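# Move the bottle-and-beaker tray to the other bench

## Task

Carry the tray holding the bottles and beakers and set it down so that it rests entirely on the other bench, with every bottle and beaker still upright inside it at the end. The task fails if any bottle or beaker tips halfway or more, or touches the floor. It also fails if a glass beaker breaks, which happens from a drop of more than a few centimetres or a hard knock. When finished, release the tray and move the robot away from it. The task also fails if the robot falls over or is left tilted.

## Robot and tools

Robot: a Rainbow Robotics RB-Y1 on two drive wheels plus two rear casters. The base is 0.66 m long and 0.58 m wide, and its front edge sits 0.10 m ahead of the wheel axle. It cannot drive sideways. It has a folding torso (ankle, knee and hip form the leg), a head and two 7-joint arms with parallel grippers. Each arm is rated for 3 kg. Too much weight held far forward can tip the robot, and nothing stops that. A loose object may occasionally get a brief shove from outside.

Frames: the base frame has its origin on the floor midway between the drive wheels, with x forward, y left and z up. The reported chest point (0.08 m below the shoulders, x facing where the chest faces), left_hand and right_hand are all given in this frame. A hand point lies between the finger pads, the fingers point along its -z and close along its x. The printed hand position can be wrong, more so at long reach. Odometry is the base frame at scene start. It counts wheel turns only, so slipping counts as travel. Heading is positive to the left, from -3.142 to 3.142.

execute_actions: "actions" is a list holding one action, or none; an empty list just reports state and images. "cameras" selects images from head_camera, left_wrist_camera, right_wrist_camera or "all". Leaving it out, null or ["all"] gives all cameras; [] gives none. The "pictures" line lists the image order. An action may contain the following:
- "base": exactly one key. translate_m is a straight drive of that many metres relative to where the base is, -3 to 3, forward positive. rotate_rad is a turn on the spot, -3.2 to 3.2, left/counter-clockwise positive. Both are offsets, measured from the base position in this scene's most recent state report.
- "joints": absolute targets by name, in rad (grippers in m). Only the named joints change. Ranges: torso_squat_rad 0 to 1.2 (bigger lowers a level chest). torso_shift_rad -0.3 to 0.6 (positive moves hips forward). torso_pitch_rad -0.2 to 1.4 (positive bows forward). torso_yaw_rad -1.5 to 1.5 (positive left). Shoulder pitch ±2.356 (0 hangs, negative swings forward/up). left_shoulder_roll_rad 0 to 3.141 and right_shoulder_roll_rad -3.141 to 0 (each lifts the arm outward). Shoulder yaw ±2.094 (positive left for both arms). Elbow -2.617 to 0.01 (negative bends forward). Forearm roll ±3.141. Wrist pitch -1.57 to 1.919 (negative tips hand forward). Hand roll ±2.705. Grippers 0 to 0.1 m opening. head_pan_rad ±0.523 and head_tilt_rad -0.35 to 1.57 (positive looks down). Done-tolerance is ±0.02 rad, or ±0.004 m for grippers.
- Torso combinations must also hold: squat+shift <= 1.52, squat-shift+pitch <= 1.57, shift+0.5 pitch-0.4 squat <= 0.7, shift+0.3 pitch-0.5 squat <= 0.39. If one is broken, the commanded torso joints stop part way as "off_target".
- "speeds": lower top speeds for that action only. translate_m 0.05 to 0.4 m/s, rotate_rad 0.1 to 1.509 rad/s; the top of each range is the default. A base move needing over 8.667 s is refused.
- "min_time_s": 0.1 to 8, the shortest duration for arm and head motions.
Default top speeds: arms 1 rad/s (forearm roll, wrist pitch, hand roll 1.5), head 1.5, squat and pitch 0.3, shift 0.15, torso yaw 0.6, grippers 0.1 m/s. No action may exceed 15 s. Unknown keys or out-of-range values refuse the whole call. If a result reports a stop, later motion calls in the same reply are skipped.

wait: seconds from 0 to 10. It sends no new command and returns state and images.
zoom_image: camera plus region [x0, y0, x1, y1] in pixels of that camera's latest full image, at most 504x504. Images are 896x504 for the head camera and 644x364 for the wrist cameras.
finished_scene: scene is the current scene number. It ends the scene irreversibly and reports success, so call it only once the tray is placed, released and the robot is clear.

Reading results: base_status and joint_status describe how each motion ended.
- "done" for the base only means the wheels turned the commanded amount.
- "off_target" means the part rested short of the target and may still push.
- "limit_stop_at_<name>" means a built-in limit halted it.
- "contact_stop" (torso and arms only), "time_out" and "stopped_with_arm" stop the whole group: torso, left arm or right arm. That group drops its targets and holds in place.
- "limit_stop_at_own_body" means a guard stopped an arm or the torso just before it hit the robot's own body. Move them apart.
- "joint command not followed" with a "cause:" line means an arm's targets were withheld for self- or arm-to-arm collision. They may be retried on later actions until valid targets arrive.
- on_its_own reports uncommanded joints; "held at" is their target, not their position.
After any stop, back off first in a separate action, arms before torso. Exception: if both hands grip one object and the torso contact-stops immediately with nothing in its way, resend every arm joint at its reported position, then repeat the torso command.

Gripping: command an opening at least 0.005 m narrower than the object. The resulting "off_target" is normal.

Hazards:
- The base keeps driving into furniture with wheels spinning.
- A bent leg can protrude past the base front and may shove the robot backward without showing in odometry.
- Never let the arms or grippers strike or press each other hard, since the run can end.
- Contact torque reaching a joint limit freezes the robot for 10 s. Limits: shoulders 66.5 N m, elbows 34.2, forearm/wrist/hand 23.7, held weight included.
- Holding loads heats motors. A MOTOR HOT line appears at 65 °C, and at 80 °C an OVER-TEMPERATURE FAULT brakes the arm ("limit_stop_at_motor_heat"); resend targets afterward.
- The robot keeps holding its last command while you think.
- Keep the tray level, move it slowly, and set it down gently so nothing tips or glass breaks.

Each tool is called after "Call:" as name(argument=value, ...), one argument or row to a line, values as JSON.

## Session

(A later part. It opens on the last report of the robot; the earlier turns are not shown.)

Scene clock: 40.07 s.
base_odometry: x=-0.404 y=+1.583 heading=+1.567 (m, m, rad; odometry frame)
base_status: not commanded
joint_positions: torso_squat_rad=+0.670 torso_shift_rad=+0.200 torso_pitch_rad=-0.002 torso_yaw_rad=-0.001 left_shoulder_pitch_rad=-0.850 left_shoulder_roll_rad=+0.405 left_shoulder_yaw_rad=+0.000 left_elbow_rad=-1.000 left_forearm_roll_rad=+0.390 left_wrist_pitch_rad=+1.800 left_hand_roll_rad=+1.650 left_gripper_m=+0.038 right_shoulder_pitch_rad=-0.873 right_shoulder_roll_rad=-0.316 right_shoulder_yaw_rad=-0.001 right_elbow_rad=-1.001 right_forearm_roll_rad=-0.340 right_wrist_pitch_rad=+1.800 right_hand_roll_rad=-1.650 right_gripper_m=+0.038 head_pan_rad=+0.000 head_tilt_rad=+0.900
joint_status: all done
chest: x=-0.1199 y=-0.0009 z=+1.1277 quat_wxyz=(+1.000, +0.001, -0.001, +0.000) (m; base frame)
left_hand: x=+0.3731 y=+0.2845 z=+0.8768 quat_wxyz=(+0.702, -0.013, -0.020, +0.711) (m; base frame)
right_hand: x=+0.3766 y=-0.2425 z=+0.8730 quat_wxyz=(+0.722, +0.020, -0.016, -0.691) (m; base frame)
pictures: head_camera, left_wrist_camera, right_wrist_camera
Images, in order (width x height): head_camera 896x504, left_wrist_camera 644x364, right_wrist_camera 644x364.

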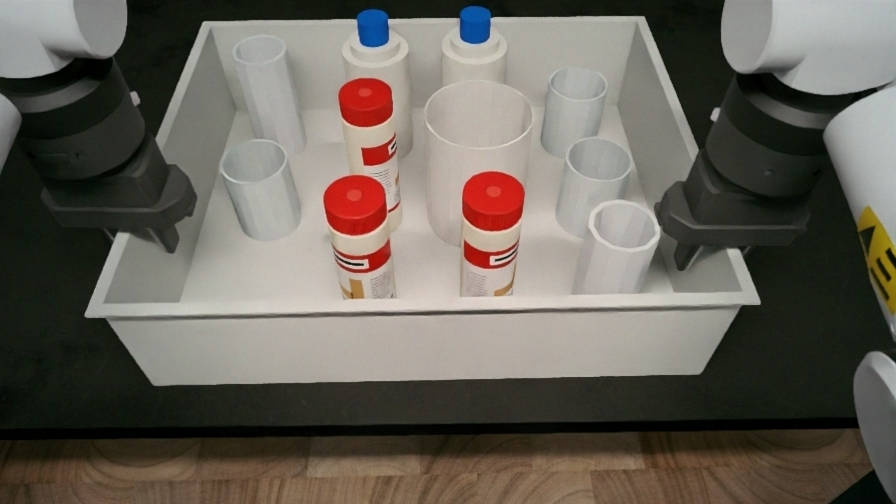

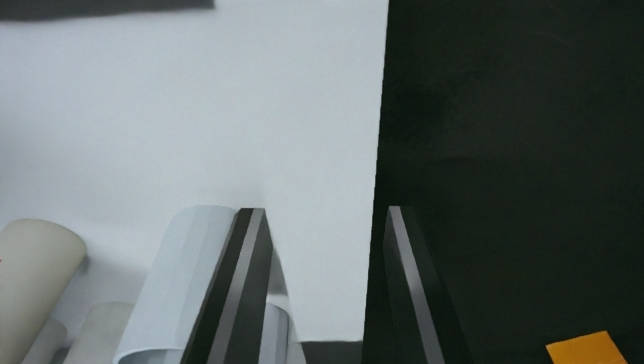

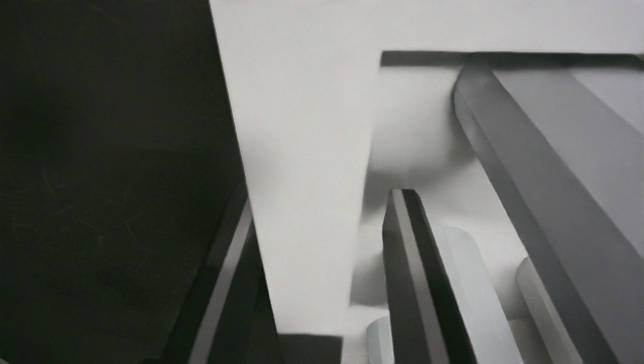

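Call:
execute_actions(
  actions=[
    {"base":{"translate_m":0.045},"speeds":{"translate_m":0.05},"joints":{"right_shoulder_roll_rad":-0.33,"left_shoulder_roll_rad":0.415}},
  ],
  cameras=["head_camera"],
)

Call:
execute_actions(
  actions=[
    {"joints":{"left_gripper_m":0,"right_gripper_m":0}},
  ],
  cameras=[],
)

Call:
execute_actions(
  actions=[
    {"joints":{"torso_squat_rad":0.57}},
  ],
)

Scene clock: 42.07 s.
base_odometry: x=-0.404 y=+1.628 heading=+1.567 (m, m, rad; odometry frame)
base_status: done
joint_positions: torso_squat_rad=+0.670 torso_shift_rad=+0.200 torso_pitch_rad=-0.001 torso_yaw_rad=-0.001 left_shoulder_pitch_rad=-0.850 left_shoulder_roll_rad=+0.415 left_shoulder_yaw_rad=+0.000 left_elbow_rad=-1.000 left_forearm_roll_rad=+0.390 left_wrist_pitch_rad=+1.800 left_hand_roll_rad=+1.650 left_gripper_m=+0.038 right_shoulder_pitch_rad=-0.870 right_shoulder_roll_rad=-0.330 right_shoulder_yaw_rad=+0.000 right_elbow_rad=-1.000 right_forearm_roll_rad=-0.340 right_wrist_pitch_rad=+1.800 right_hand_roll_rad=-1.650 right_gripper_m=+0.038 head_pan_rad=+0.000 head_tilt_rad=+0.900
joint_status: all done
chest: x=-0.1193 y=-0.0010 z=+1.1277 quat_wxyz=(+1.000, +0.001, -0.001, +0.000) (m; base frame)
left_hand: x=+0.3738 y=+0.2900 z=+0.8780 quat_wxyz=(+0.700, -0.011, -0.023, +0.714) (m; base frame)
right_hand: x=+0.3768 y=-0.2512 z=+0.8729 quat_wxyz=(+0.718, +0.016, -0.019, -0.695) (m; base frame)
pictures: head_camera
Images, in order (width x height): head_camera 896x504.

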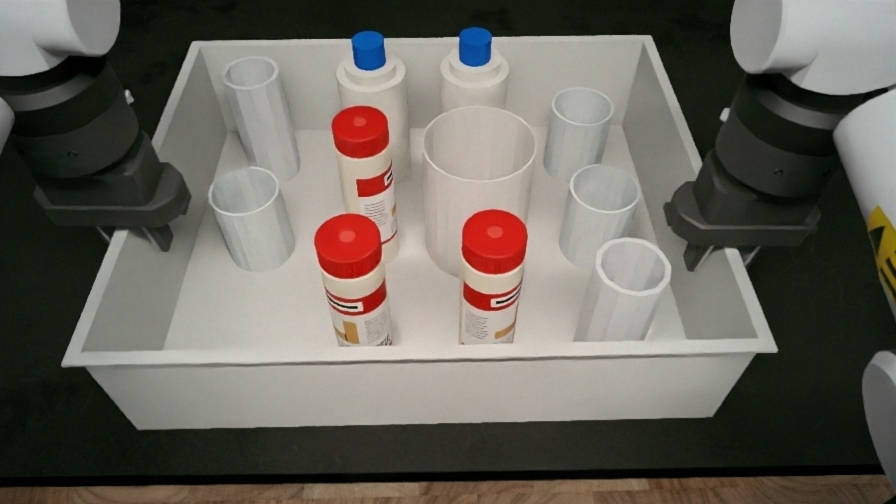

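Scene clock: 42.93 s.
base_odometry: x=-0.404 y=+1.628 heading=+1.567 (m, m, rad; odometry frame)
base_status: not commanded
joint_positions: torso_squat_rad=+0.670 torso_shift_rad=+0.200 torso_pitch_rad=-0.001 torso_yaw_rad=-0.001 left_shoulder_pitch_rad=-0.851 left_shoulder_roll_rad=+0.410 left_shoulder_yaw_rad=+0.000 left_elbow_rad=-1.001 left_forearm_roll_rad=+0.393 left_wrist_pitch_rad=+1.800 left_hand_roll_rad=+1.650 left_gripper_m=+0.012 right_shoulder_pitch_rad=-0.872 right_shoulder_roll_rad=-0.324 right_shoulder_yaw_rad=+0.000 right_elbow_rad=-1.001 right_forearm_roll_rad=-0.342 right_wrist_pitch_rad=+1.800 right_hand_roll_rad=-1.650 right_gripper_m=+0.009 head_pan_rad=+0.000 head_tilt_rad=+0.900
joint_status: left_gripper_m off_target (ended at +0.012, target +0.000); right_gripper_m off_target (ended at +0.009, target +0.000)
chest: x=-0.1193 y=-0.0009 z=+1.1277 quat_wxyz=(+1.000, +0.001, -0.001, +0.000) (m; base frame)
left_hand: x=+0.3741 y=+0.2865 z=+0.8779 quat_wxyz=(+0.702, -0.014, -0.021, +0.712) (m; base frame)
right_hand: x=+0.3769 y=-0.2470 z=+0.8729 quat_wxyz=(+0.720, +0.018, -0.017, -0.693) (m; base frame)
pictures: none
No camera images: the call's "cameras" was empty. Leave "cameras" out to get every camera's image.

Scene clock: 44.03 s.
base_odometry: x=-0.404 y=+1.628 heading=+1.567 (m, m, rad; odometry frame)
base_status: not commanded
joint_positions: torso_squat_rad=+0.570 torso_shift_rad=+0.200 torso_pitch_rad=+0.000 torso_yaw_rad=-0.001 left_shoulder_pitch_rad=-0.851 left_shoulder_roll_rad=+0.409 left_shoulder_yaw_rad=+0.000 left_elbow_rad=-1.000 left_forearm_roll_rad=+0.393 left_wrist_pitch_rad=+1.800 left_hand_roll_rad=+1.650 left_gripper_m=+0.012 right_shoulder_pitch_rad=-0.870 right_shoulder_roll_rad=-0.324 right_shoulder_yaw_rad=+0.001 right_elbow_rad=-1.000 right_forearm_roll_rad=-0.342 right_wrist_pitch_rad=+1.800 right_hand_roll_rad=-1.650 right_gripper_m=+0.009 head_pan_rad=+0.000 head_tilt_rad=+0.900
joint_status: all done
chest: x=-0.1107 y=-0.0009 z=+1.1675 quat_wxyz=(+1.000, +0.001, +0.000, +0.000) (m; base frame)
left_hand: x=+0.3820 y=+0.2863 z=+0.9165 quat_wxyz=(+0.702, -0.013, -0.020, +0.712) (m; base frame)
right_hand: x=+0.3848 y=-0.2472 z=+0.9115 quat_wxyz=(+0.720, +0.017, -0.016, -0.693) (m; base frame)
pictures: head_camera, left_wrist_camera, right_wrist_camera
Images, in order (width x height): head_camera 896x504, left_wrist_camera 644x364, right_wrist_camera 644x364.

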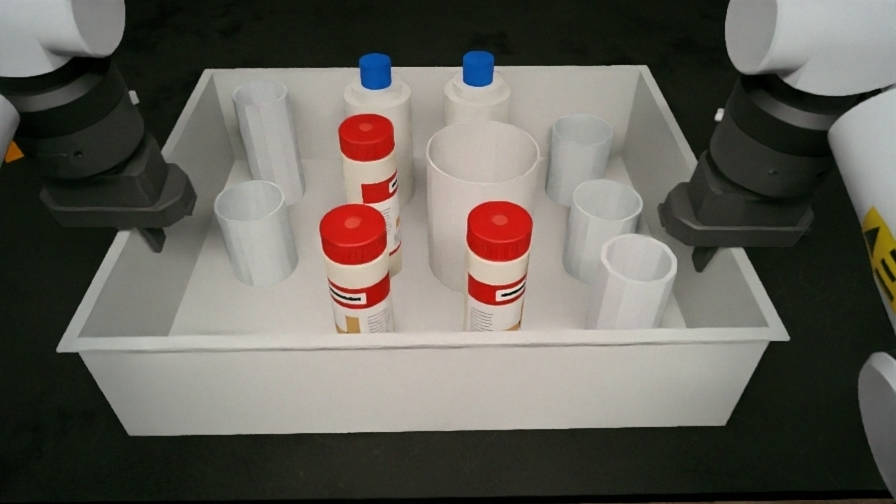

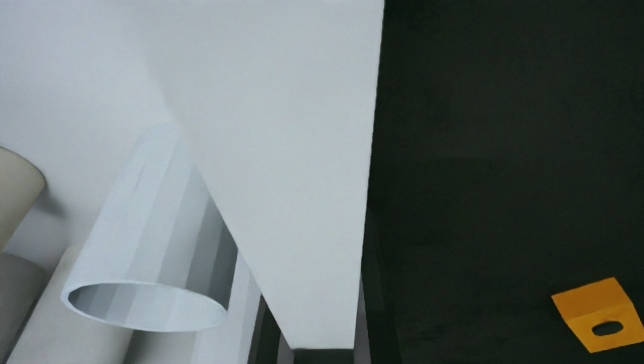

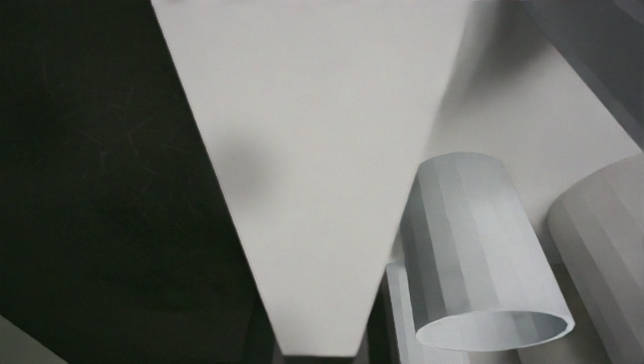

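Call:
execute_actions(
  actions=[
    {"joints":{"torso_squat_rad":0.67}},
  ],
  cameras=[],
)

Call:
execute_actions(
  actions=[
    {"joints":{"left_gripper_m":0.03,"right_gripper_m":0.03}},
  ],
  cameras=[],
)

Call:
execute_actions(
  actions=[
    {"base":{"translate_m":0.06},"speeds":{"translate_m":0.05},"joints":{"torso_squat_rad":0.69}},
  ],
  cameras=["head_camera"],
)

Call:
execute_actions(
  actions=[
    {"joints":{"left_gripper_m":0,"right_gripper_m":0}},
  ],
  cameras=[],
)

Call:
execute_actions(
  actions=[
    {"joints":{"torso_squat_rad":0.6}},
  ],
  cameras=["head_camera"],
)

Scene clock: 45.60 s.
base_odometry: x=-0.404 y=+1.628 heading=+1.567 (m, m, rad; odometry frame)
base_status: not commanded
joint_positions: torso_squat_rad=+0.670 torso_shift_rad=+0.200 torso_pitch_rad=-0.002 torso_yaw_rad=-0.001 left_shoulder_pitch_rad=-0.853 left_shoulder_roll_rad=+0.410 left_shoulder_yaw_rad=+0.000 left_elbow_rad=-1.001 left_forearm_roll_rad=+0.393 left_wrist_pitch_rad=+1.800 left_hand_roll_rad=+1.650 left_gripper_m=+0.012 right_shoulder_pitch_rad=-0.872 right_shoulder_roll_rad=-0.325 right_shoulder_yaw_rad=+0.001 right_elbow_rad=-1.001 right_forearm_roll_rad=-0.342 right_wrist_pitch_rad=+1.800 right_hand_roll_rad=-1.650 right_gripper_m=+0.009 head_pan_rad=+0.000 head_tilt_rad=+0.900
joint_status: all done
chest: x=-0.1196 y=-0.0009 z=+1.1277 quat_wxyz=(+1.000, +0.001, -0.001, +0.000) (m; base frame)
left_hand: x=+0.3745 y=+0.2861 z=+0.8787 quat_wxyz=(+0.702, -0.015, -0.022, +0.712) (m; base frame)
right_hand: x=+0.3769 y=-0.2471 z=+0.8733 quat_wxyz=(+0.720, +0.018, -0.018, -0.693) (m; base frame)
pictures: none
No camera images: the call's "cameras" was empty. Leave "cameras" out to get every camera's image.

Scene clock: 46.37 s.
base_odometry: x=-0.404 y=+1.628 heading=+1.567 (m, m, rad; odometry frame)
base_status: not commanded
joint_positions: torso_squat_rad=+0.670 torso_shift_rad=+0.200 torso_pitch_rad=-0.001 torso_yaw_rad=-0.001 left_shoulder_pitch_rad=-0.851 left_shoulder_roll_rad=+0.415 left_shoulder_yaw_rad=+0.000 left_elbow_rad=-1.000 left_forearm_roll_rad=+0.390 left_wrist_pitch_rad=+1.800 left_hand_roll_rad=+1.650 left_gripper_m=+0.030 right_shoulder_pitch_rad=-0.870 right_shoulder_roll_rad=-0.330 right_shoulder_yaw_rad=+0.000 right_elbow_rad=-1.000 right_forearm_roll_rad=-0.340 right_wrist_pitch_rad=+1.800 right_hand_roll_rad=-1.650 right_gripper_m=+0.030 head_pan_rad=+0.000 head_tilt_rad=+0.900
joint_status: all done
chest: x=-0.1194 y=-0.0009 z=+1.1277 quat_wxyz=(+1.000, +0.001, -0.001, +0.000) (m; base frame)
left_hand: x=+0.3739 y=+0.2897 z=+0.8783 quat_wxyz=(+0.700, -0.012, -0.023, +0.714) (m; base frame)
right_hand: x=+0.3767 y=-0.2508 z=+0.8730 quat_wxyz=(+0.719, +0.016, -0.019, -0.695) (m; base frame)
pictures: none
No camera images: the call's "cameras" was empty. Leave "cameras" out to get every camera's image.

Scene clock: 48.13 s.
base_odometry: x=-0.404 y=+1.688 heading=+1.567 (m, m, rad; odometry frame)
base_status: done
joint_positions: torso_squat_rad=+0.690 torso_shift_rad=+0.200 torso_pitch_rad=-0.001 torso_yaw_rad=-0.001 left_shoulder_pitch_rad=-0.850 left_shoulder_roll_rad=+0.415 left_shoulder_yaw_rad=+0.000 left_elbow_rad=-1.000 left_forearm_roll_rad=+0.390 left_wrist_pitch_rad=+1.800 left_hand_roll_rad=+1.650 left_gripper_m=+0.030 right_shoulder_pitch_rad=-0.870 right_shoulder_roll_rad=-0.330 right_shoulder_yaw_rad=+0.000 right_elbow_rad=-1.000 right_forearm_roll_rad=-0.340 right_wrist_pitch_rad=+1.800 right_hand_roll_rad=-1.650 right_gripper_m=+0.030 head_pan_rad=+0.000 head_tilt_rad=+0.900
joint_status: all done
chest: x=-0.1211 y=-0.0009 z=+1.1190 quat_wxyz=(+1.000, +0.001, -0.001, +0.000) (m; base frame)
left_hand: x=+0.3721 y=+0.2898 z=+0.8694 quat_wxyz=(+0.700, -0.012, -0.023, +0.714) (m; base frame)
right_hand: x=+0.3750 y=-0.2509 z=+0.8643 quat_wxyz=(+0.718, +0.016, -0.019, -0.695) (m; base frame)
pictures: head_camera
Images, in order (width x height): head_camera 896x504.

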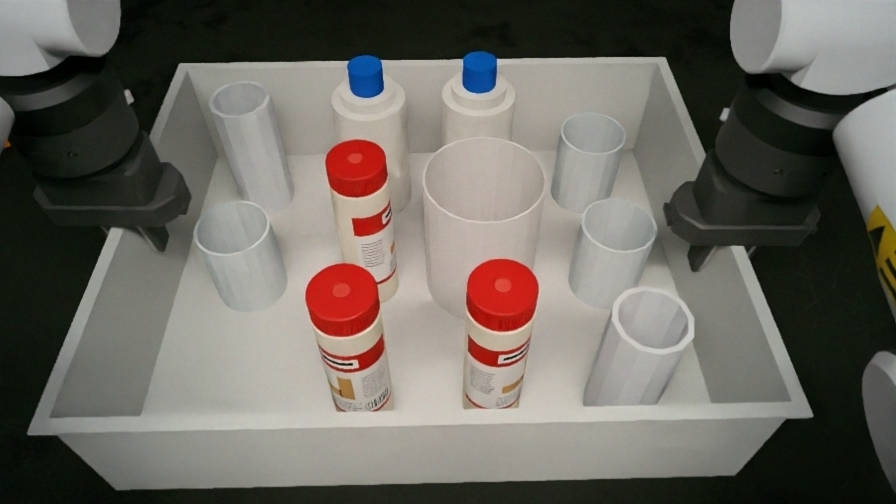

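Scene clock: 48.93 s.
base_odometry: x=-0.404 y=+1.688 heading=+1.567 (m, m, rad; odometry frame)
base_status: not commanded
joint_positions: torso_squat_rad=+0.690 torso_shift_rad=+0.200 torso_pitch_rad=-0.001 torso_yaw_rad=-0.001 left_shoulder_pitch_rad=-0.852 left_shoulder_roll_rad=+0.410 left_shoulder_yaw_rad=+0.000 left_elbow_rad=-1.001 left_forearm_roll_rad=+0.393 left_wrist_pitch_rad=+1.800 left_hand_roll_rad=+1.650 left_gripper_m=+0.012 right_shoulder_pitch_rad=-0.872 right_shoulder_roll_rad=-0.324 right_shoulder_yaw_rad=+0.001 right_elbow_rad=-1.001 right_forearm_roll_rad=-0.342 right_wrist_pitch_rad=+1.800 right_hand_roll_rad=-1.650 right_gripper_m=+0.009 head_pan_rad=+0.000 head_tilt_rad=+0.900
joint_status: left_gripper_m off_target (ended at +0.012, target +0.000); right_gripper_m off_target (ended at +0.009, target +0.000)
chest: x=-0.1211 y=-0.0009 z=+1.1190 quat_wxyz=(+1.000, +0.001, -0.001, +0.000) (m; base frame)
left_hand: x=+0.3724 y=+0.2864 z=+0.8693 quat_wxyz=(+0.702, -0.014, -0.021, +0.712) (m; base frame)
right_hand: x=+0.3751 y=-0.2470 z=+0.8642 quat_wxyz=(+0.720, +0.018, -0.017, -0.693) (m; base frame)
pictures: none
No camera images: the call's "cameras" was empty. Leave "cameras" out to get every camera's image.

Scene clock: 50.00 s.
base_odometry: x=-0.404 y=+1.688 heading=+1.567 (m, m, rad; odometry frame)
base_status: not commanded
joint_positions: torso_squat_rad=+0.600 torso_shift_rad=+0.200 torso_pitch_rad=+0.000 torso_yaw_rad=-0.001 left_shoulder_pitch_rad=-0.851 left_shoulder_roll_rad=+0.409 left_shoulder_yaw_rad=+0.000 left_elbow_rad=-1.000 left_forearm_roll_rad=+0.393 left_wrist_pitch_rad=+1.800 left_hand_roll_rad=+1.650 left_gripper_m=+0.012 right_shoulder_pitch_rad=-0.869 right_shoulder_roll_rad=-0.324 right_shoulder_yaw_rad=+0.001 right_elbow_rad=-1.000 right_forearm_roll_rad=-0.342 right_wrist_pitch_rad=+1.800 right_hand_roll_rad=-1.650 right_gripper_m=+0.010 head_pan_rad=+0.000 head_tilt_rad=+0.900
joint_status: all done
chest: x=-0.1129 y=-0.0009 z=+1.1561 quat_wxyz=(+1.000, +0.001, +0.000, +0.000) (m; base frame)
left_hand: x=+0.3798 y=+0.2862 z=+0.9050 quat_wxyz=(+0.702, -0.013, -0.020, +0.712) (m; base frame)
right_hand: x=+0.3821 y=-0.2472 z=+0.8994 quat_wxyz=(+0.720, +0.017, -0.016, -0.693) (m; base frame)
pictures: head_camera
Images, in order (width x height): head_camera 896x504.

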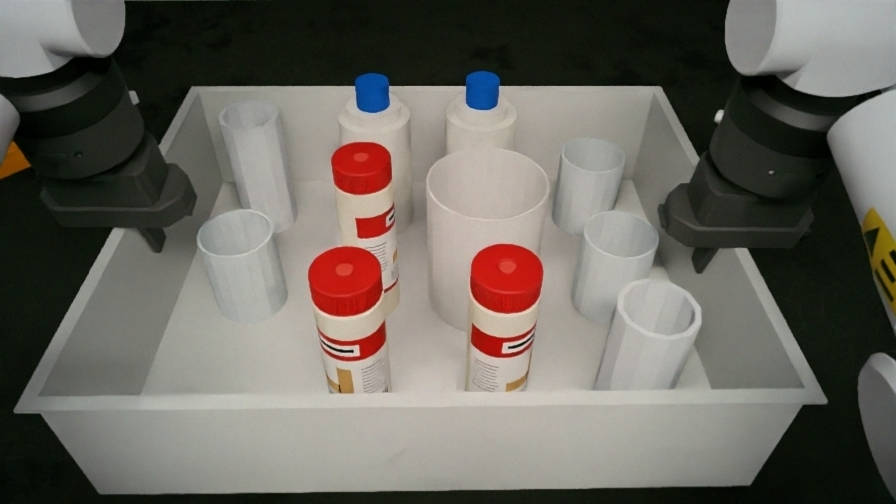

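Call:
execute_actions(
  actions=[
    {"joints":{"torso_squat_rad":0.69}},
  ],
  cameras=[],
)

Call:
execute_actions(
  actions=[
    {"joints":{"left_gripper_m":0.03,"right_gripper_m":0.03}},
  ],
  cameras=[],
)

Call:
execute_actions(
  actions=[
    {"joints":{"torso_squat_rad":0.66,"torso_shift_rad":0.31,"head_tilt_rad":1.0}},
  ],
)

Scene clock: 52.03 s.
base_odometry: x=-0.404 y=+1.688 heading=+1.567 (m, m, rad; odometry frame)
base_status: not commanded
joint_positions: torso_squat_rad=+0.690 torso_shift_rad=+0.200 torso_pitch_rad=-0.002 torso_yaw_rad=-0.001 left_shoulder_pitch_rad=-0.853 left_shoulder_roll_rad=+0.410 left_shoulder_yaw_rad=+0.000 left_elbow_rad=-1.001 left_forearm_roll_rad=+0.393 left_wrist_pitch_rad=+1.800 left_hand_roll_rad=+1.650 left_gripper_m=+0.012 right_shoulder_pitch_rad=-0.875 right_shoulder_roll_rad=-0.325 right_shoulder_yaw_rad=+0.000 right_elbow_rad=-1.002 right_forearm_roll_rad=-0.342 right_wrist_pitch_rad=+1.800 right_hand_roll_rad=-1.650 right_gripper_m=+0.009 head_pan_rad=+0.000 head_tilt_rad=+0.900
joint_status: all done
chest: x=-0.1217 y=-0.0008 z=+1.1190 quat_wxyz=(+1.000, +0.001, -0.001, +0.000) (m; base frame)
left_hand: x=+0.3725 y=+0.2862 z=+0.8704 quat_wxyz=(+0.702, -0.015, -0.022, +0.712) (m; base frame)
right_hand: x=+0.3762 y=-0.2469 z=+0.8669 quat_wxyz=(+0.721, +0.020, -0.020, -0.693) (m; base frame)
pictures: none
No camera images: the call's "cameras" was empty. Leave "cameras" out to get every camera's image.

Scene clock: 52.83 s.
base_odometry: x=-0.404 y=+1.688 heading=+1.567 (m, m, rad; odometry frame)
base_status: not commanded
joint_positions: torso_squat_rad=+0.690 torso_shift_rad=+0.200 torso_pitch_rad=-0.001 torso_yaw_rad=-0.001 left_shoulder_pitch_rad=-0.851 left_shoulder_roll_rad=+0.415 left_shoulder_yaw_rad=+0.000 left_elbow_rad=-1.000 left_forearm_roll_rad=+0.390 left_wrist_pitch_rad=+1.800 left_hand_roll_rad=+1.650 left_gripper_m=+0.030 right_shoulder_pitch_rad=-0.870 right_shoulder_roll_rad=-0.330 right_shoulder_yaw_rad=+0.000 right_elbow_rad=-1.000 right_forearm_roll_rad=-0.340 right_wrist_pitch_rad=+1.800 right_hand_roll_rad=-1.650 right_gripper_m=+0.030 head_pan_rad=+0.000 head_tilt_rad=+0.900
joint_status: all done
chest: x=-0.1212 y=-0.0009 z=+1.1190 quat_wxyz=(+1.000, +0.001, -0.001, +0.000) (m; base frame)
left_hand: x=+0.3721 y=+0.2897 z=+0.8696 quat_wxyz=(+0.700, -0.012, -0.023, +0.714) (m; base frame)
right_hand: x=+0.3750 y=-0.2508 z=+0.8644 quat_wxyz=(+0.719, +0.016, -0.019, -0.695) (m; base frame)
pictures: none
No camera images: the call's "cameras" was empty. Leave "cameras" out to get every camera's image.

Scene clock: 54.37 s.
base_odometry: x=-0.404 y=+1.688 heading=+1.567 (m, m, rad; odometry frame)
base_status: not commanded
joint_positions: torso_squat_rad=+0.660 torso_shift_rad=+0.310 torso_pitch_rad=-0.002 torso_yaw_rad=-0.001 left_shoulder_pitch_rad=-0.850 left_shoulder_roll_rad=+0.415 left_shoulder_yaw_rad=+0.000 left_elbow_rad=-1.000 left_forearm_roll_rad=+0.390 left_wrist_pitch_rad=+1.800 left_hand_roll_rad=+1.650 left_gripper_m=+0.030 right_shoulder_pitch_rad=-0.873 right_shoulder_roll_rad=-0.331 right_shoulder_yaw_rad=+0.000 right_elbow_rad=-1.001 right_forearm_roll_rad=-0.340 right_wrist_pitch_rad=+1.800 right_hand_roll_rad=-1.650 right_gripper_m=+0.030 head_pan_rad=+0.000 head_tilt_rad=+1.000
joint_status: all done
chest: x=-0.0602 y=-0.0008 z=+1.1166 quat_wxyz=(+1.000, +0.001, -0.001, +0.000) (m; base frame)
left_hand: x=+0.4332 y=+0.2898 z=+0.8674 quat_wxyz=(+0.700, -0.012, -0.023, +0.714) (m; base frame)
right_hand: x=+0.4371 y=-0.2508 z=+0.8639 quat_wxyz=(+0.719, +0.018, -0.021, -0.695) (m; base frame)
pictures: head_camera, left_wrist_camera, right_wrist_camera
Images, in order (width x height): head_camera 896x504, left_wrist_camera 644x364, right_wrist_camera 644x364.

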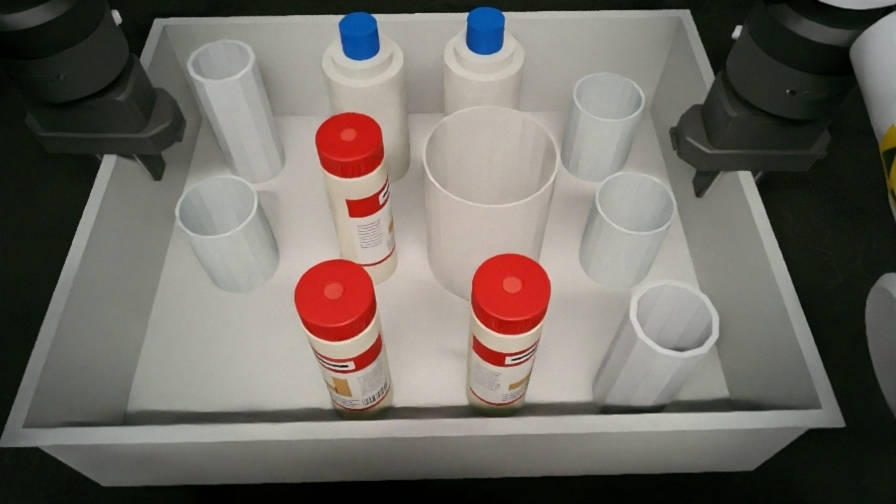

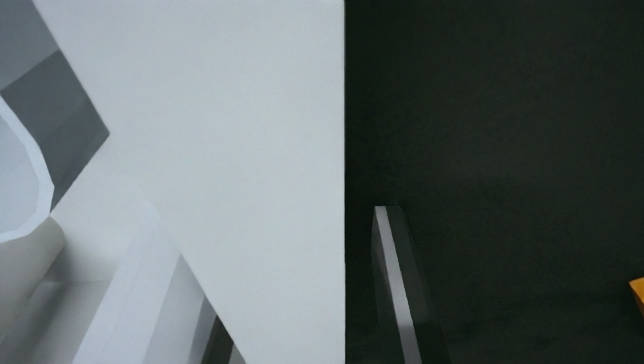

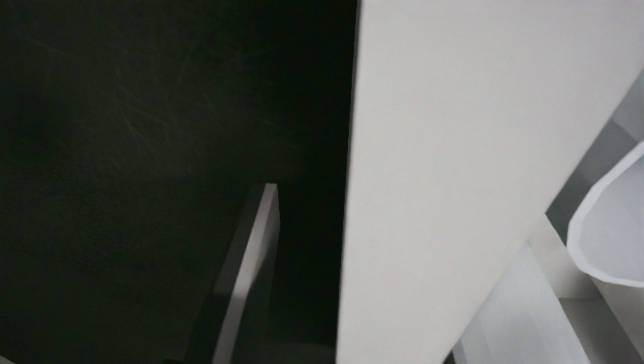

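Call:
execute_actions(
  actions=[
    {"joints":{"left_gripper_m":0,"right_gripper_m":0}},
  ],
  cameras=["head_camera"],
)

Call:
execute_actions(
  actions=[
    {"joints":{"torso_squat_rad":0.57}},
  ],
)

Scene clock: 55.50 s.
base_odometry: x=-0.404 y=+1.688 heading=+1.567 (m, m, rad; odometry frame)
base_status: not commanded
joint_positions: torso_squat_rad=+0.660 torso_shift_rad=+0.310 torso_pitch_rad=-0.002 torso_yaw_rad=+0.000 left_shoulder_pitch_rad=-0.852 left_shoulder_roll_rad=+0.410 left_shoulder_yaw_rad=+0.000 left_elbow_rad=-1.001 left_forearm_roll_rad=+0.392 left_wrist_pitch_rad=+1.800 left_hand_roll_rad=+1.650 left_gripper_m=+0.012 right_shoulder_pitch_rad=-0.874 right_shoulder_roll_rad=-0.325 right_shoulder_yaw_rad=+0.000 right_elbow_rad=-1.002 right_forearm_roll_rad=-0.342 right_wrist_pitch_rad=+1.800 right_hand_roll_rad=-1.650 right_gripper_m=+0.009 head_pan_rad=+0.000 head_tilt_rad=+1.000
joint_status: left_gripper_m off_target (ended at +0.012, target +0.000); right_gripper_m off_target (ended at +0.009, target +0.000)
chest: x=-0.0602 y=-0.0007 z=+1.1166 quat_wxyz=(+1.000, +0.001, -0.001, +0.000) (m; base frame)
left_hand: x=+0.4336 y=+0.2868 z=+0.8674 quat_wxyz=(+0.701, -0.014, -0.021, +0.712) (m; base frame)
right_hand: x=+0.4373 y=-0.2465 z=+0.8640 quat_wxyz=(+0.721, +0.020, -0.019, -0.693) (m; base frame)
pictures: head_camera
Images, in order (width x height): head_camera 896x504.

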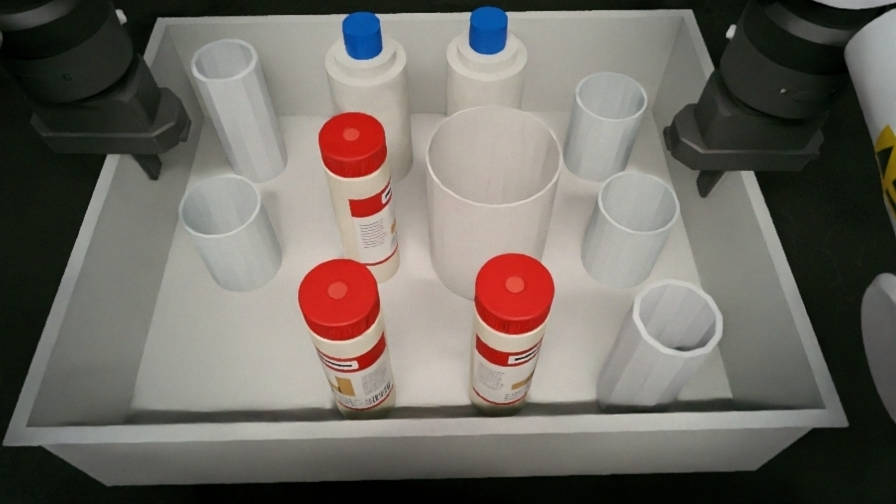

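Scene clock: 56.57 s.
base_odometry: x=-0.404 y=+1.688 heading=+1.567 (m, m, rad; odometry frame)
base_status: not commanded
joint_positions: torso_squat_rad=+0.570 torso_shift_rad=+0.310 torso_pitch_rad=+0.000 torso_yaw_rad=-0.001 left_shoulder_pitch_rad=-0.851 left_shoulder_roll_rad=+0.409 left_shoulder_yaw_rad=+0.000 left_elbow_rad=-1.000 left_forearm_roll_rad=+0.393 left_wrist_pitch_rad=+1.800 left_hand_roll_rad=+1.650 left_gripper_m=+0.012 right_shoulder_pitch_rad=-0.870 right_shoulder_roll_rad=-0.324 right_shoulder_yaw_rad=+0.001 right_elbow_rad=-1.000 right_forearm_roll_rad=-0.342 right_wrist_pitch_rad=+1.800 right_hand_roll_rad=-1.650 right_gripper_m=+0.009 head_pan_rad=+0.000 head_tilt_rad=+1.000
joint_status: all done
chest: x=-0.0479 y=-0.0009 z=+1.1511 quat_wxyz=(+1.000, +0.001, +0.000, +0.000) (m; base frame)
left_hand: x=+0.4449 y=+0.2862 z=+0.9001 quat_wxyz=(+0.702, -0.013, -0.020, +0.712) (m; base frame)
right_hand: x=+0.4472 y=-0.2471 z=+0.8944 quat_wxyz=(+0.720, +0.017, -0.016, -0.693) (m; base frame)
pictures: head_camera, left_wrist_camera, right_wrist_camera
Images, in order (width x height): head_camera 896x504, left_wrist_camera 644x364, right_wrist_camera 644x364.

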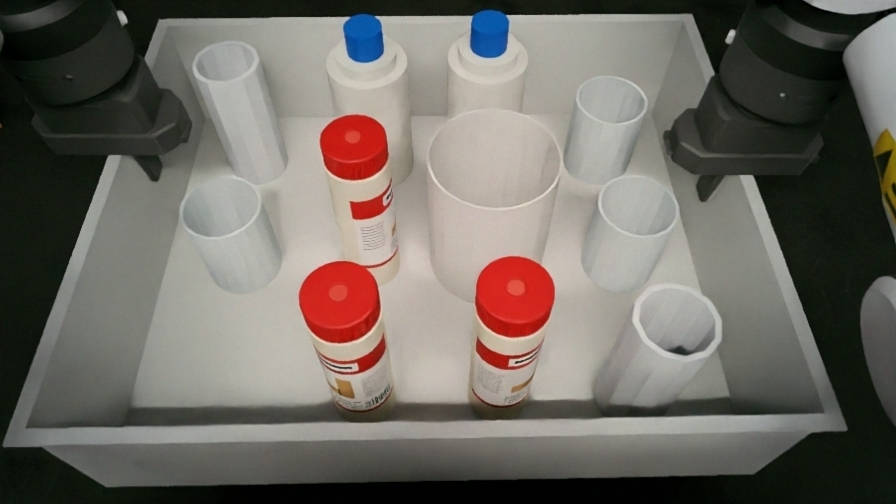

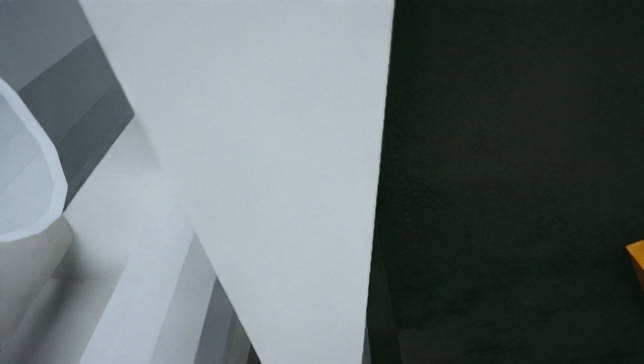

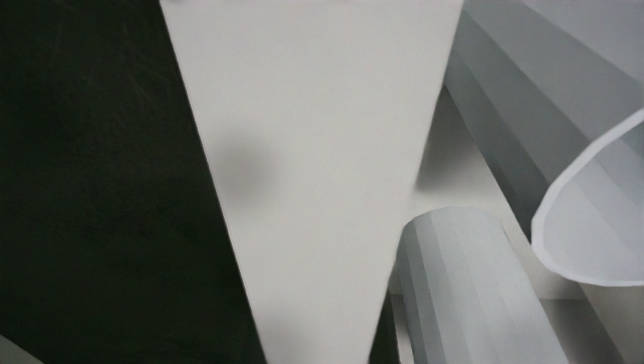

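Call:
execute_actions(
  actions=[
    {"joints":{"torso_squat_rad":0.4,"torso_shift_rad":0.2}},
  ],
  cameras=["head_camera"],
)

Call:
execute_actions(
  actions=[
    {"base":{"translate_m":-0.7},"speeds":{"translate_m":0.2}},
  ],
  cameras=["head_camera"],
)

Call:
execute_actions(
  actions=[
    {"base":{"rotate_rad":3.14},"speeds":{"rotate_rad":0.6},"joints":{"head_tilt_rad":0.6}},
  ],
  cameras=["head_camera"],
)

Call:
execute_actions(
  actions=[
    {"base":{"translate_m":2.1},"speeds":{"translate_m":0.3}},
  ],
  cameras=["head_camera"],
)

Scene clock: 58.57 s.
base_odometry: x=-0.404 y=+1.688 heading=+1.567 (m, m, rad; odometry frame)
base_status: not commanded
joint_positions: torso_squat_rad=+0.400 torso_shift_rad=+0.200 torso_pitch_rad=+0.000 torso_yaw_rad=-0.001 left_shoulder_pitch_rad=-0.851 left_shoulder_roll_rad=+0.409 left_shoulder_yaw_rad=+0.000 left_elbow_rad=-1.000 left_forearm_roll_rad=+0.393 left_wrist_pitch_rad=+1.800 left_hand_roll_rad=+1.650 left_gripper_m=+0.012 right_shoulder_pitch_rad=-0.869 right_shoulder_roll_rad=-0.324 right_shoulder_yaw_rad=+0.001 right_elbow_rad=-1.000 right_forearm_roll_rad=-0.342 right_wrist_pitch_rad=+1.800 right_hand_roll_rad=-1.650 right_gripper_m=+0.009 head_pan_rad=+0.000 head_tilt_rad=+1.000
joint_status: all done
chest: x=-0.0997 y=-0.0010 z=+1.2218 quat_wxyz=(+1.000, +0.001, +0.000, +0.000) (m; base frame)
left_hand: x=+0.3931 y=+0.2861 z=+0.9709 quat_wxyz=(+0.702, -0.013, -0.020, +0.712) (m; base frame)
right_hand: x=+0.3954 y=-0.2472 z=+0.9651 quat_wxyz=(+0.720, +0.017, -0.016, -0.693) (m; base frame)
pictures: head_camera
Images, in order (width x height): head_camera 896x504.

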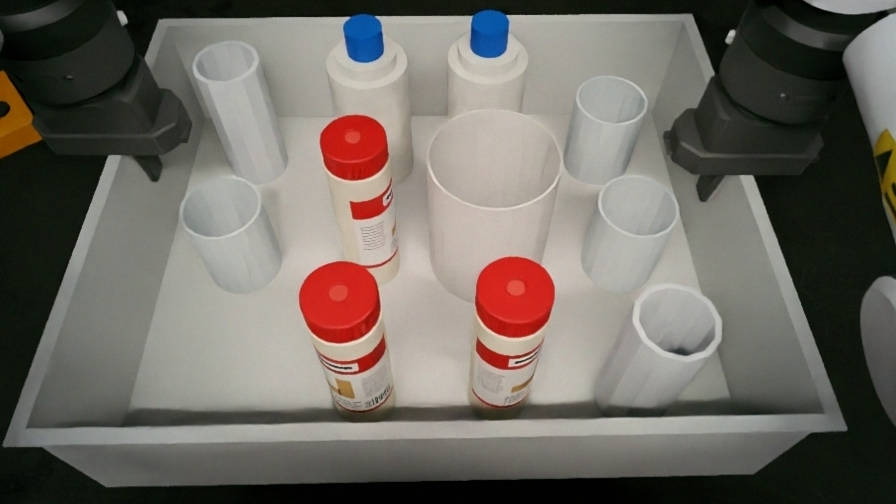

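Scene clock: 62.93 s.
base_odometry: x=-0.407 y=+0.988 heading=+1.567 (m, m, rad; odometry frame)
base_status: done
joint_positions: torso_squat_rad=+0.400 torso_shift_rad=+0.200 torso_pitch_rad=+0.000 torso_yaw_rad=-0.001 left_shoulder_pitch_rad=-0.850 left_shoulder_roll_rad=+0.409 left_shoulder_yaw_rad=+0.000 left_elbow_rad=-1.000 left_forearm_roll_rad=+0.393 left_wrist_pitch_rad=+1.800 left_hand_roll_rad=+1.650 left_gripper_m=+0.012 right_shoulder_pitch_rad=-0.869 right_shoulder_roll_rad=-0.324 right_shoulder_yaw_rad=+0.001 right_elbow_rad=-1.000 right_forearm_roll_rad=-0.342 right_wrist_pitch_rad=+1.800 right_hand_roll_rad=-1.650 right_gripper_m=+0.009 head_pan_rad=+0.000 head_tilt_rad=+1.000
joint_status: not commanded
chest: x=-0.0996 y=-0.0010 z=+1.2218 quat_wxyz=(+1.000, +0.001, +0.000, +0.000) (m; base frame)
left_hand: x=+0.3931 y=+0.2861 z=+0.9708 quat_wxyz=(+0.702, -0.013, -0.020, +0.712) (m; base frame)
right_hand: x=+0.3953 y=-0.2472 z=+0.9651 quat_wxyz=(+0.720, +0.017, -0.016, -0.693) (m; base frame)
pictures: head_camera
Images, in order (width x height): head_camera 896x504.

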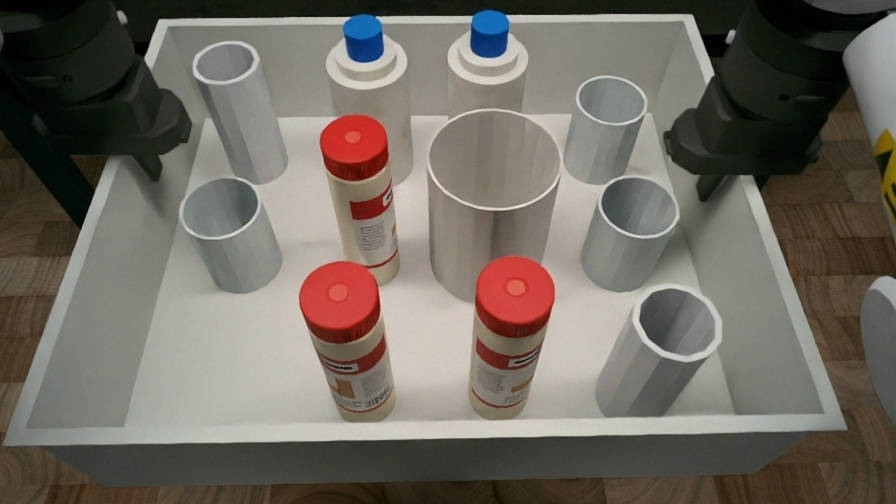

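Scene clock: 69.70 s.
base_odometry: x=-0.407 y=+0.988 heading=-1.578 (m, m, rad; odometry frame)
base_status: done
joint_positions: torso_squat_rad=+0.400 torso_shift_rad=+0.200 torso_pitch_rad=+0.000 torso_yaw_rad=-0.001 left_shoulder_pitch_rad=-0.850 left_shoulder_roll_rad=+0.409 left_shoulder_yaw_rad=+0.000 left_elbow_rad=-1.000 left_forearm_roll_rad=+0.393 left_wrist_pitch_rad=+1.800 left_hand_roll_rad=+1.650 left_gripper_m=+0.012 right_shoulder_pitch_rad=-0.869 right_shoulder_roll_rad=-0.324 right_shoulder_yaw_rad=+0.001 right_elbow_rad=-1.000 right_forearm_roll_rad=-0.342 right_wrist_pitch_rad=+1.800 right_hand_roll_rad=-1.650 right_gripper_m=+0.009 head_pan_rad=+0.000 head_tilt_rad=+0.600
joint_status: all done
chest: x=-0.0996 y=-0.0010 z=+1.2218 quat_wxyz=(+1.000, +0.001, +0.000, +0.000) (m; base frame)
left_hand: x=+0.3931 y=+0.2861 z=+0.9708 quat_wxyz=(+0.702, -0.013, -0.020, +0.712) (m; base frame)
right_hand: x=+0.3953 y=-0.2472 z=+0.9650 quat_wxyz=(+0.720, +0.017, -0.016, -0.693) (m; base frame)
pictures: head_camera
Images, in order (width x height): head_camera 896x504.

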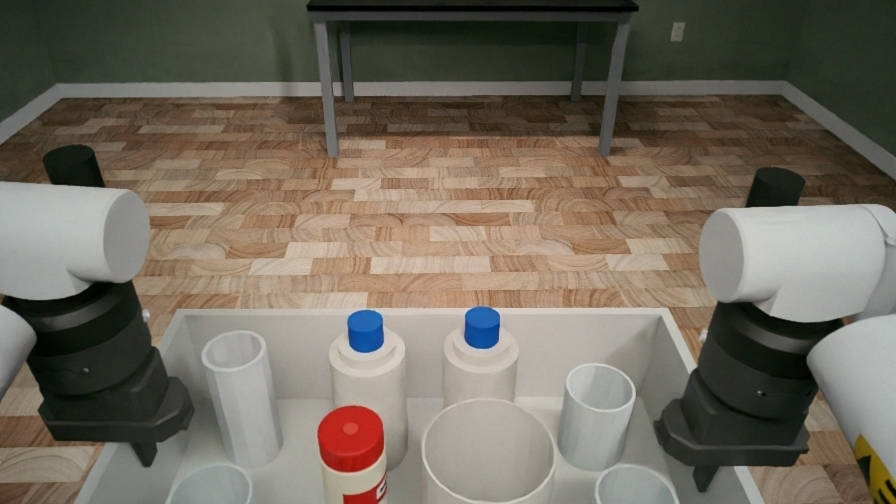

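Scene clock: 77.83 s.
base_odometry: x=-0.421 y=-1.112 heading=-1.578 (m, m, rad; odometry frame)
base_status: done
joint_positions: torso_squat_rad=+0.400 torso_shift_rad=+0.200 torso_pitch_rad=+0.000 torso_yaw_rad=-0.001 left_shoulder_pitch_rad=-0.850 left_shoulder_roll_rad=+0.409 left_shoulder_yaw_rad=+0.000 left_elbow_rad=-1.000 left_forearm_roll_rad=+0.393 left_wrist_pitch_rad=+1.800 left_hand_roll_rad=+1.650 left_gripper_m=+0.012 right_shoulder_pitch_rad=-0.869 right_shoulder_roll_rad=-0.324 right_shoulder_yaw_rad=+0.001 right_elbow_rad=-1.000 right_forearm_roll_rad=-0.342 right_wrist_pitch_rad=+1.800 right_hand_roll_rad=-1.650 right_gripper_m=+0.009 head_pan_rad=+0.000 head_tilt_rad=+0.600
joint_status: not commanded
chest: x=-0.0996 y=-0.0010 z=+1.2218 quat_wxyz=(+1.000, +0.001, +0.000, +0.000) (m; base frame)
left_hand: x=+0.3932 y=+0.2861 z=+0.9707 quat_wxyz=(+0.702, -0.013, -0.020, +0.712) (m; base frame)
right_hand: x=+0.3954 y=-0.2472 z=+0.9650 quat_wxyz=(+0.720, +0.017, -0.016, -0.693) (m; base frame)
pictures: head_camera
Images, in order (width x height): head_camera 896x504.

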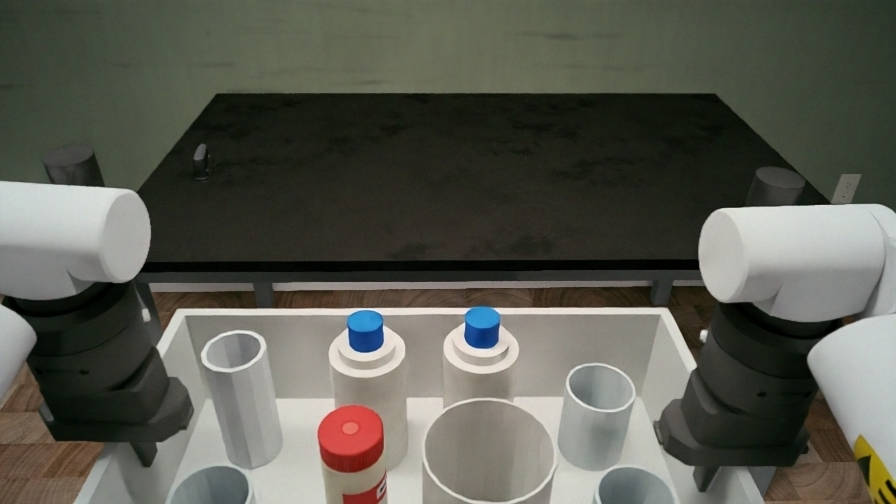

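Call:
execute_actions(
  actions=[
    {"base":{"translate_m":0.8},"speeds":{"translate_m":0.2},"joints":{"head_tilt_rad":1.1}},
  ],
  cameras=["head_camera"],
)

Call:
execute_actions(
  actions=[
    {"joints":{"torso_shift_rad":0.31,"torso_squat_rad":0.52,"head_tilt_rad":1.25}},
  ],
)

Scene clock: 82.93 s.
base_odometry: x=-0.426 y=-1.912 heading=-1.578 (m, m, rad; odometry frame)
base_status: done
joint_positions: torso_squat_rad=+0.400 torso_shift_rad=+0.200 torso_pitch_rad=+0.000 torso_yaw_rad=-0.001 left_shoulder_pitch_rad=-0.850 left_shoulder_roll_rad=+0.409 left_shoulder_yaw_rad=+0.000 left_elbow_rad=-1.000 left_forearm_roll_rad=+0.393 left_wrist_pitch_rad=+1.800 left_hand_roll_rad=+1.650 left_gripper_m=+0.012 right_shoulder_pitch_rad=-0.869 right_shoulder_roll_rad=-0.324 right_shoulder_yaw_rad=+0.001 right_elbow_rad=-1.000 right_forearm_roll_rad=-0.342 right_wrist_pitch_rad=+1.800 right_hand_roll_rad=-1.650 right_gripper_m=+0.009 head_pan_rad=+0.000 head_tilt_rad=+1.100
joint_status: all done
chest: x=-0.0995 y=-0.0010 z=+1.2218 quat_wxyz=(+1.000, +0.001, +0.000, +0.000) (m; base frame)
left_hand: x=+0.3932 y=+0.2861 z=+0.9707 quat_wxyz=(+0.702, -0.013, -0.020, +0.712) (m; base frame)
right_hand: x=+0.3954 y=-0.2472 z=+0.9650 quat_wxyz=(+0.720, +0.017, -0.016, -0.693) (m; base frame)
pictures: head_camera
Images, in order (width x height): head_camera 896x504.

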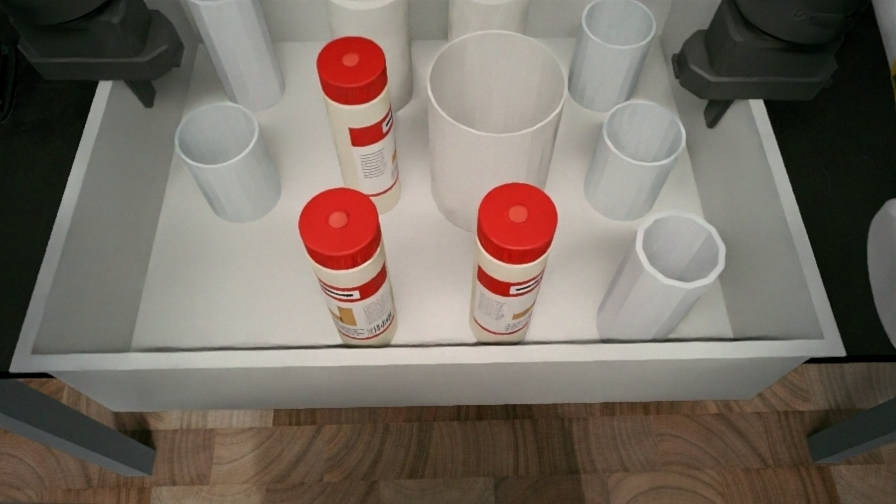

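Scene clock: 84.47 s.
base_odometry: x=-0.426 y=-1.912 heading=-1.578 (m, m, rad; odometry frame)
base_status: not commanded
joint_positions: torso_squat_rad=+0.520 torso_shift_rad=+0.311 torso_pitch_rad=+0.000 torso_yaw_rad=-0.001 left_shoulder_pitch_rad=-0.850 left_shoulder_roll_rad=+0.409 left_shoulder_yaw_rad=+0.000 left_elbow_rad=-1.000 left_forearm_roll_rad=+0.393 left_wrist_pitch_rad=+1.800 left_hand_roll_rad=+1.650 left_gripper_m=+0.012 right_shoulder_pitch_rad=-0.869 right_shoulder_roll_rad=-0.324 right_shoulder_yaw_rad=+0.001 right_elbow_rad=-1.000 right_forearm_roll_rad=-0.342 right_wrist_pitch_rad=+1.800 right_hand_roll_rad=-1.650 right_gripper_m=+0.009 head_pan_rad=+0.000 head_tilt_rad=+1.250
joint_status: all done
chest: x=-0.0423 y=-0.0009 z=+1.1684 quat_wxyz=(+1.000, +0.001, +0.000, +0.000) (m; base frame)
left_hand: x=+0.4504 y=+0.2861 z=+0.9173 quat_wxyz=(+0.702, -0.013, -0.020, +0.712) (m; base frame)
right_hand: x=+0.4526 y=-0.2472 z=+0.9116 quat_wxyz=(+0.720, +0.017, -0.016, -0.693) (m; base frame)
pictures: head_camera, left_wrist_camera, right_wrist_camera
Images, in order (width x height): head_camera 896x504, left_wrist_camera 644x364, right_wrist_camera 644x364.

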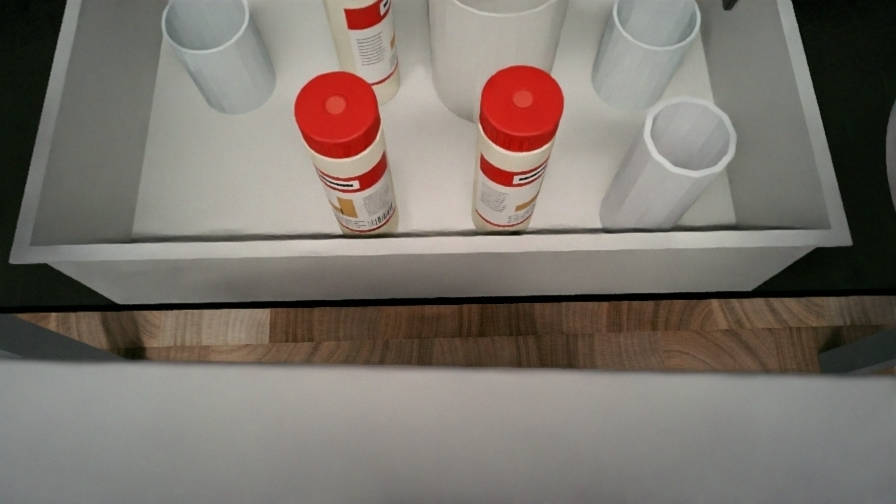

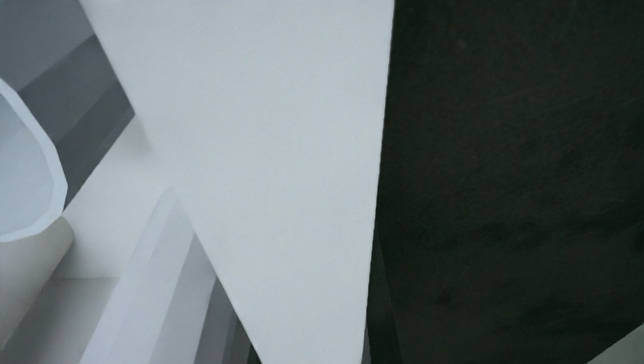

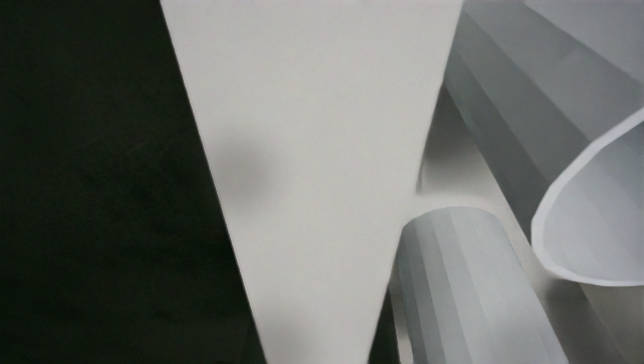

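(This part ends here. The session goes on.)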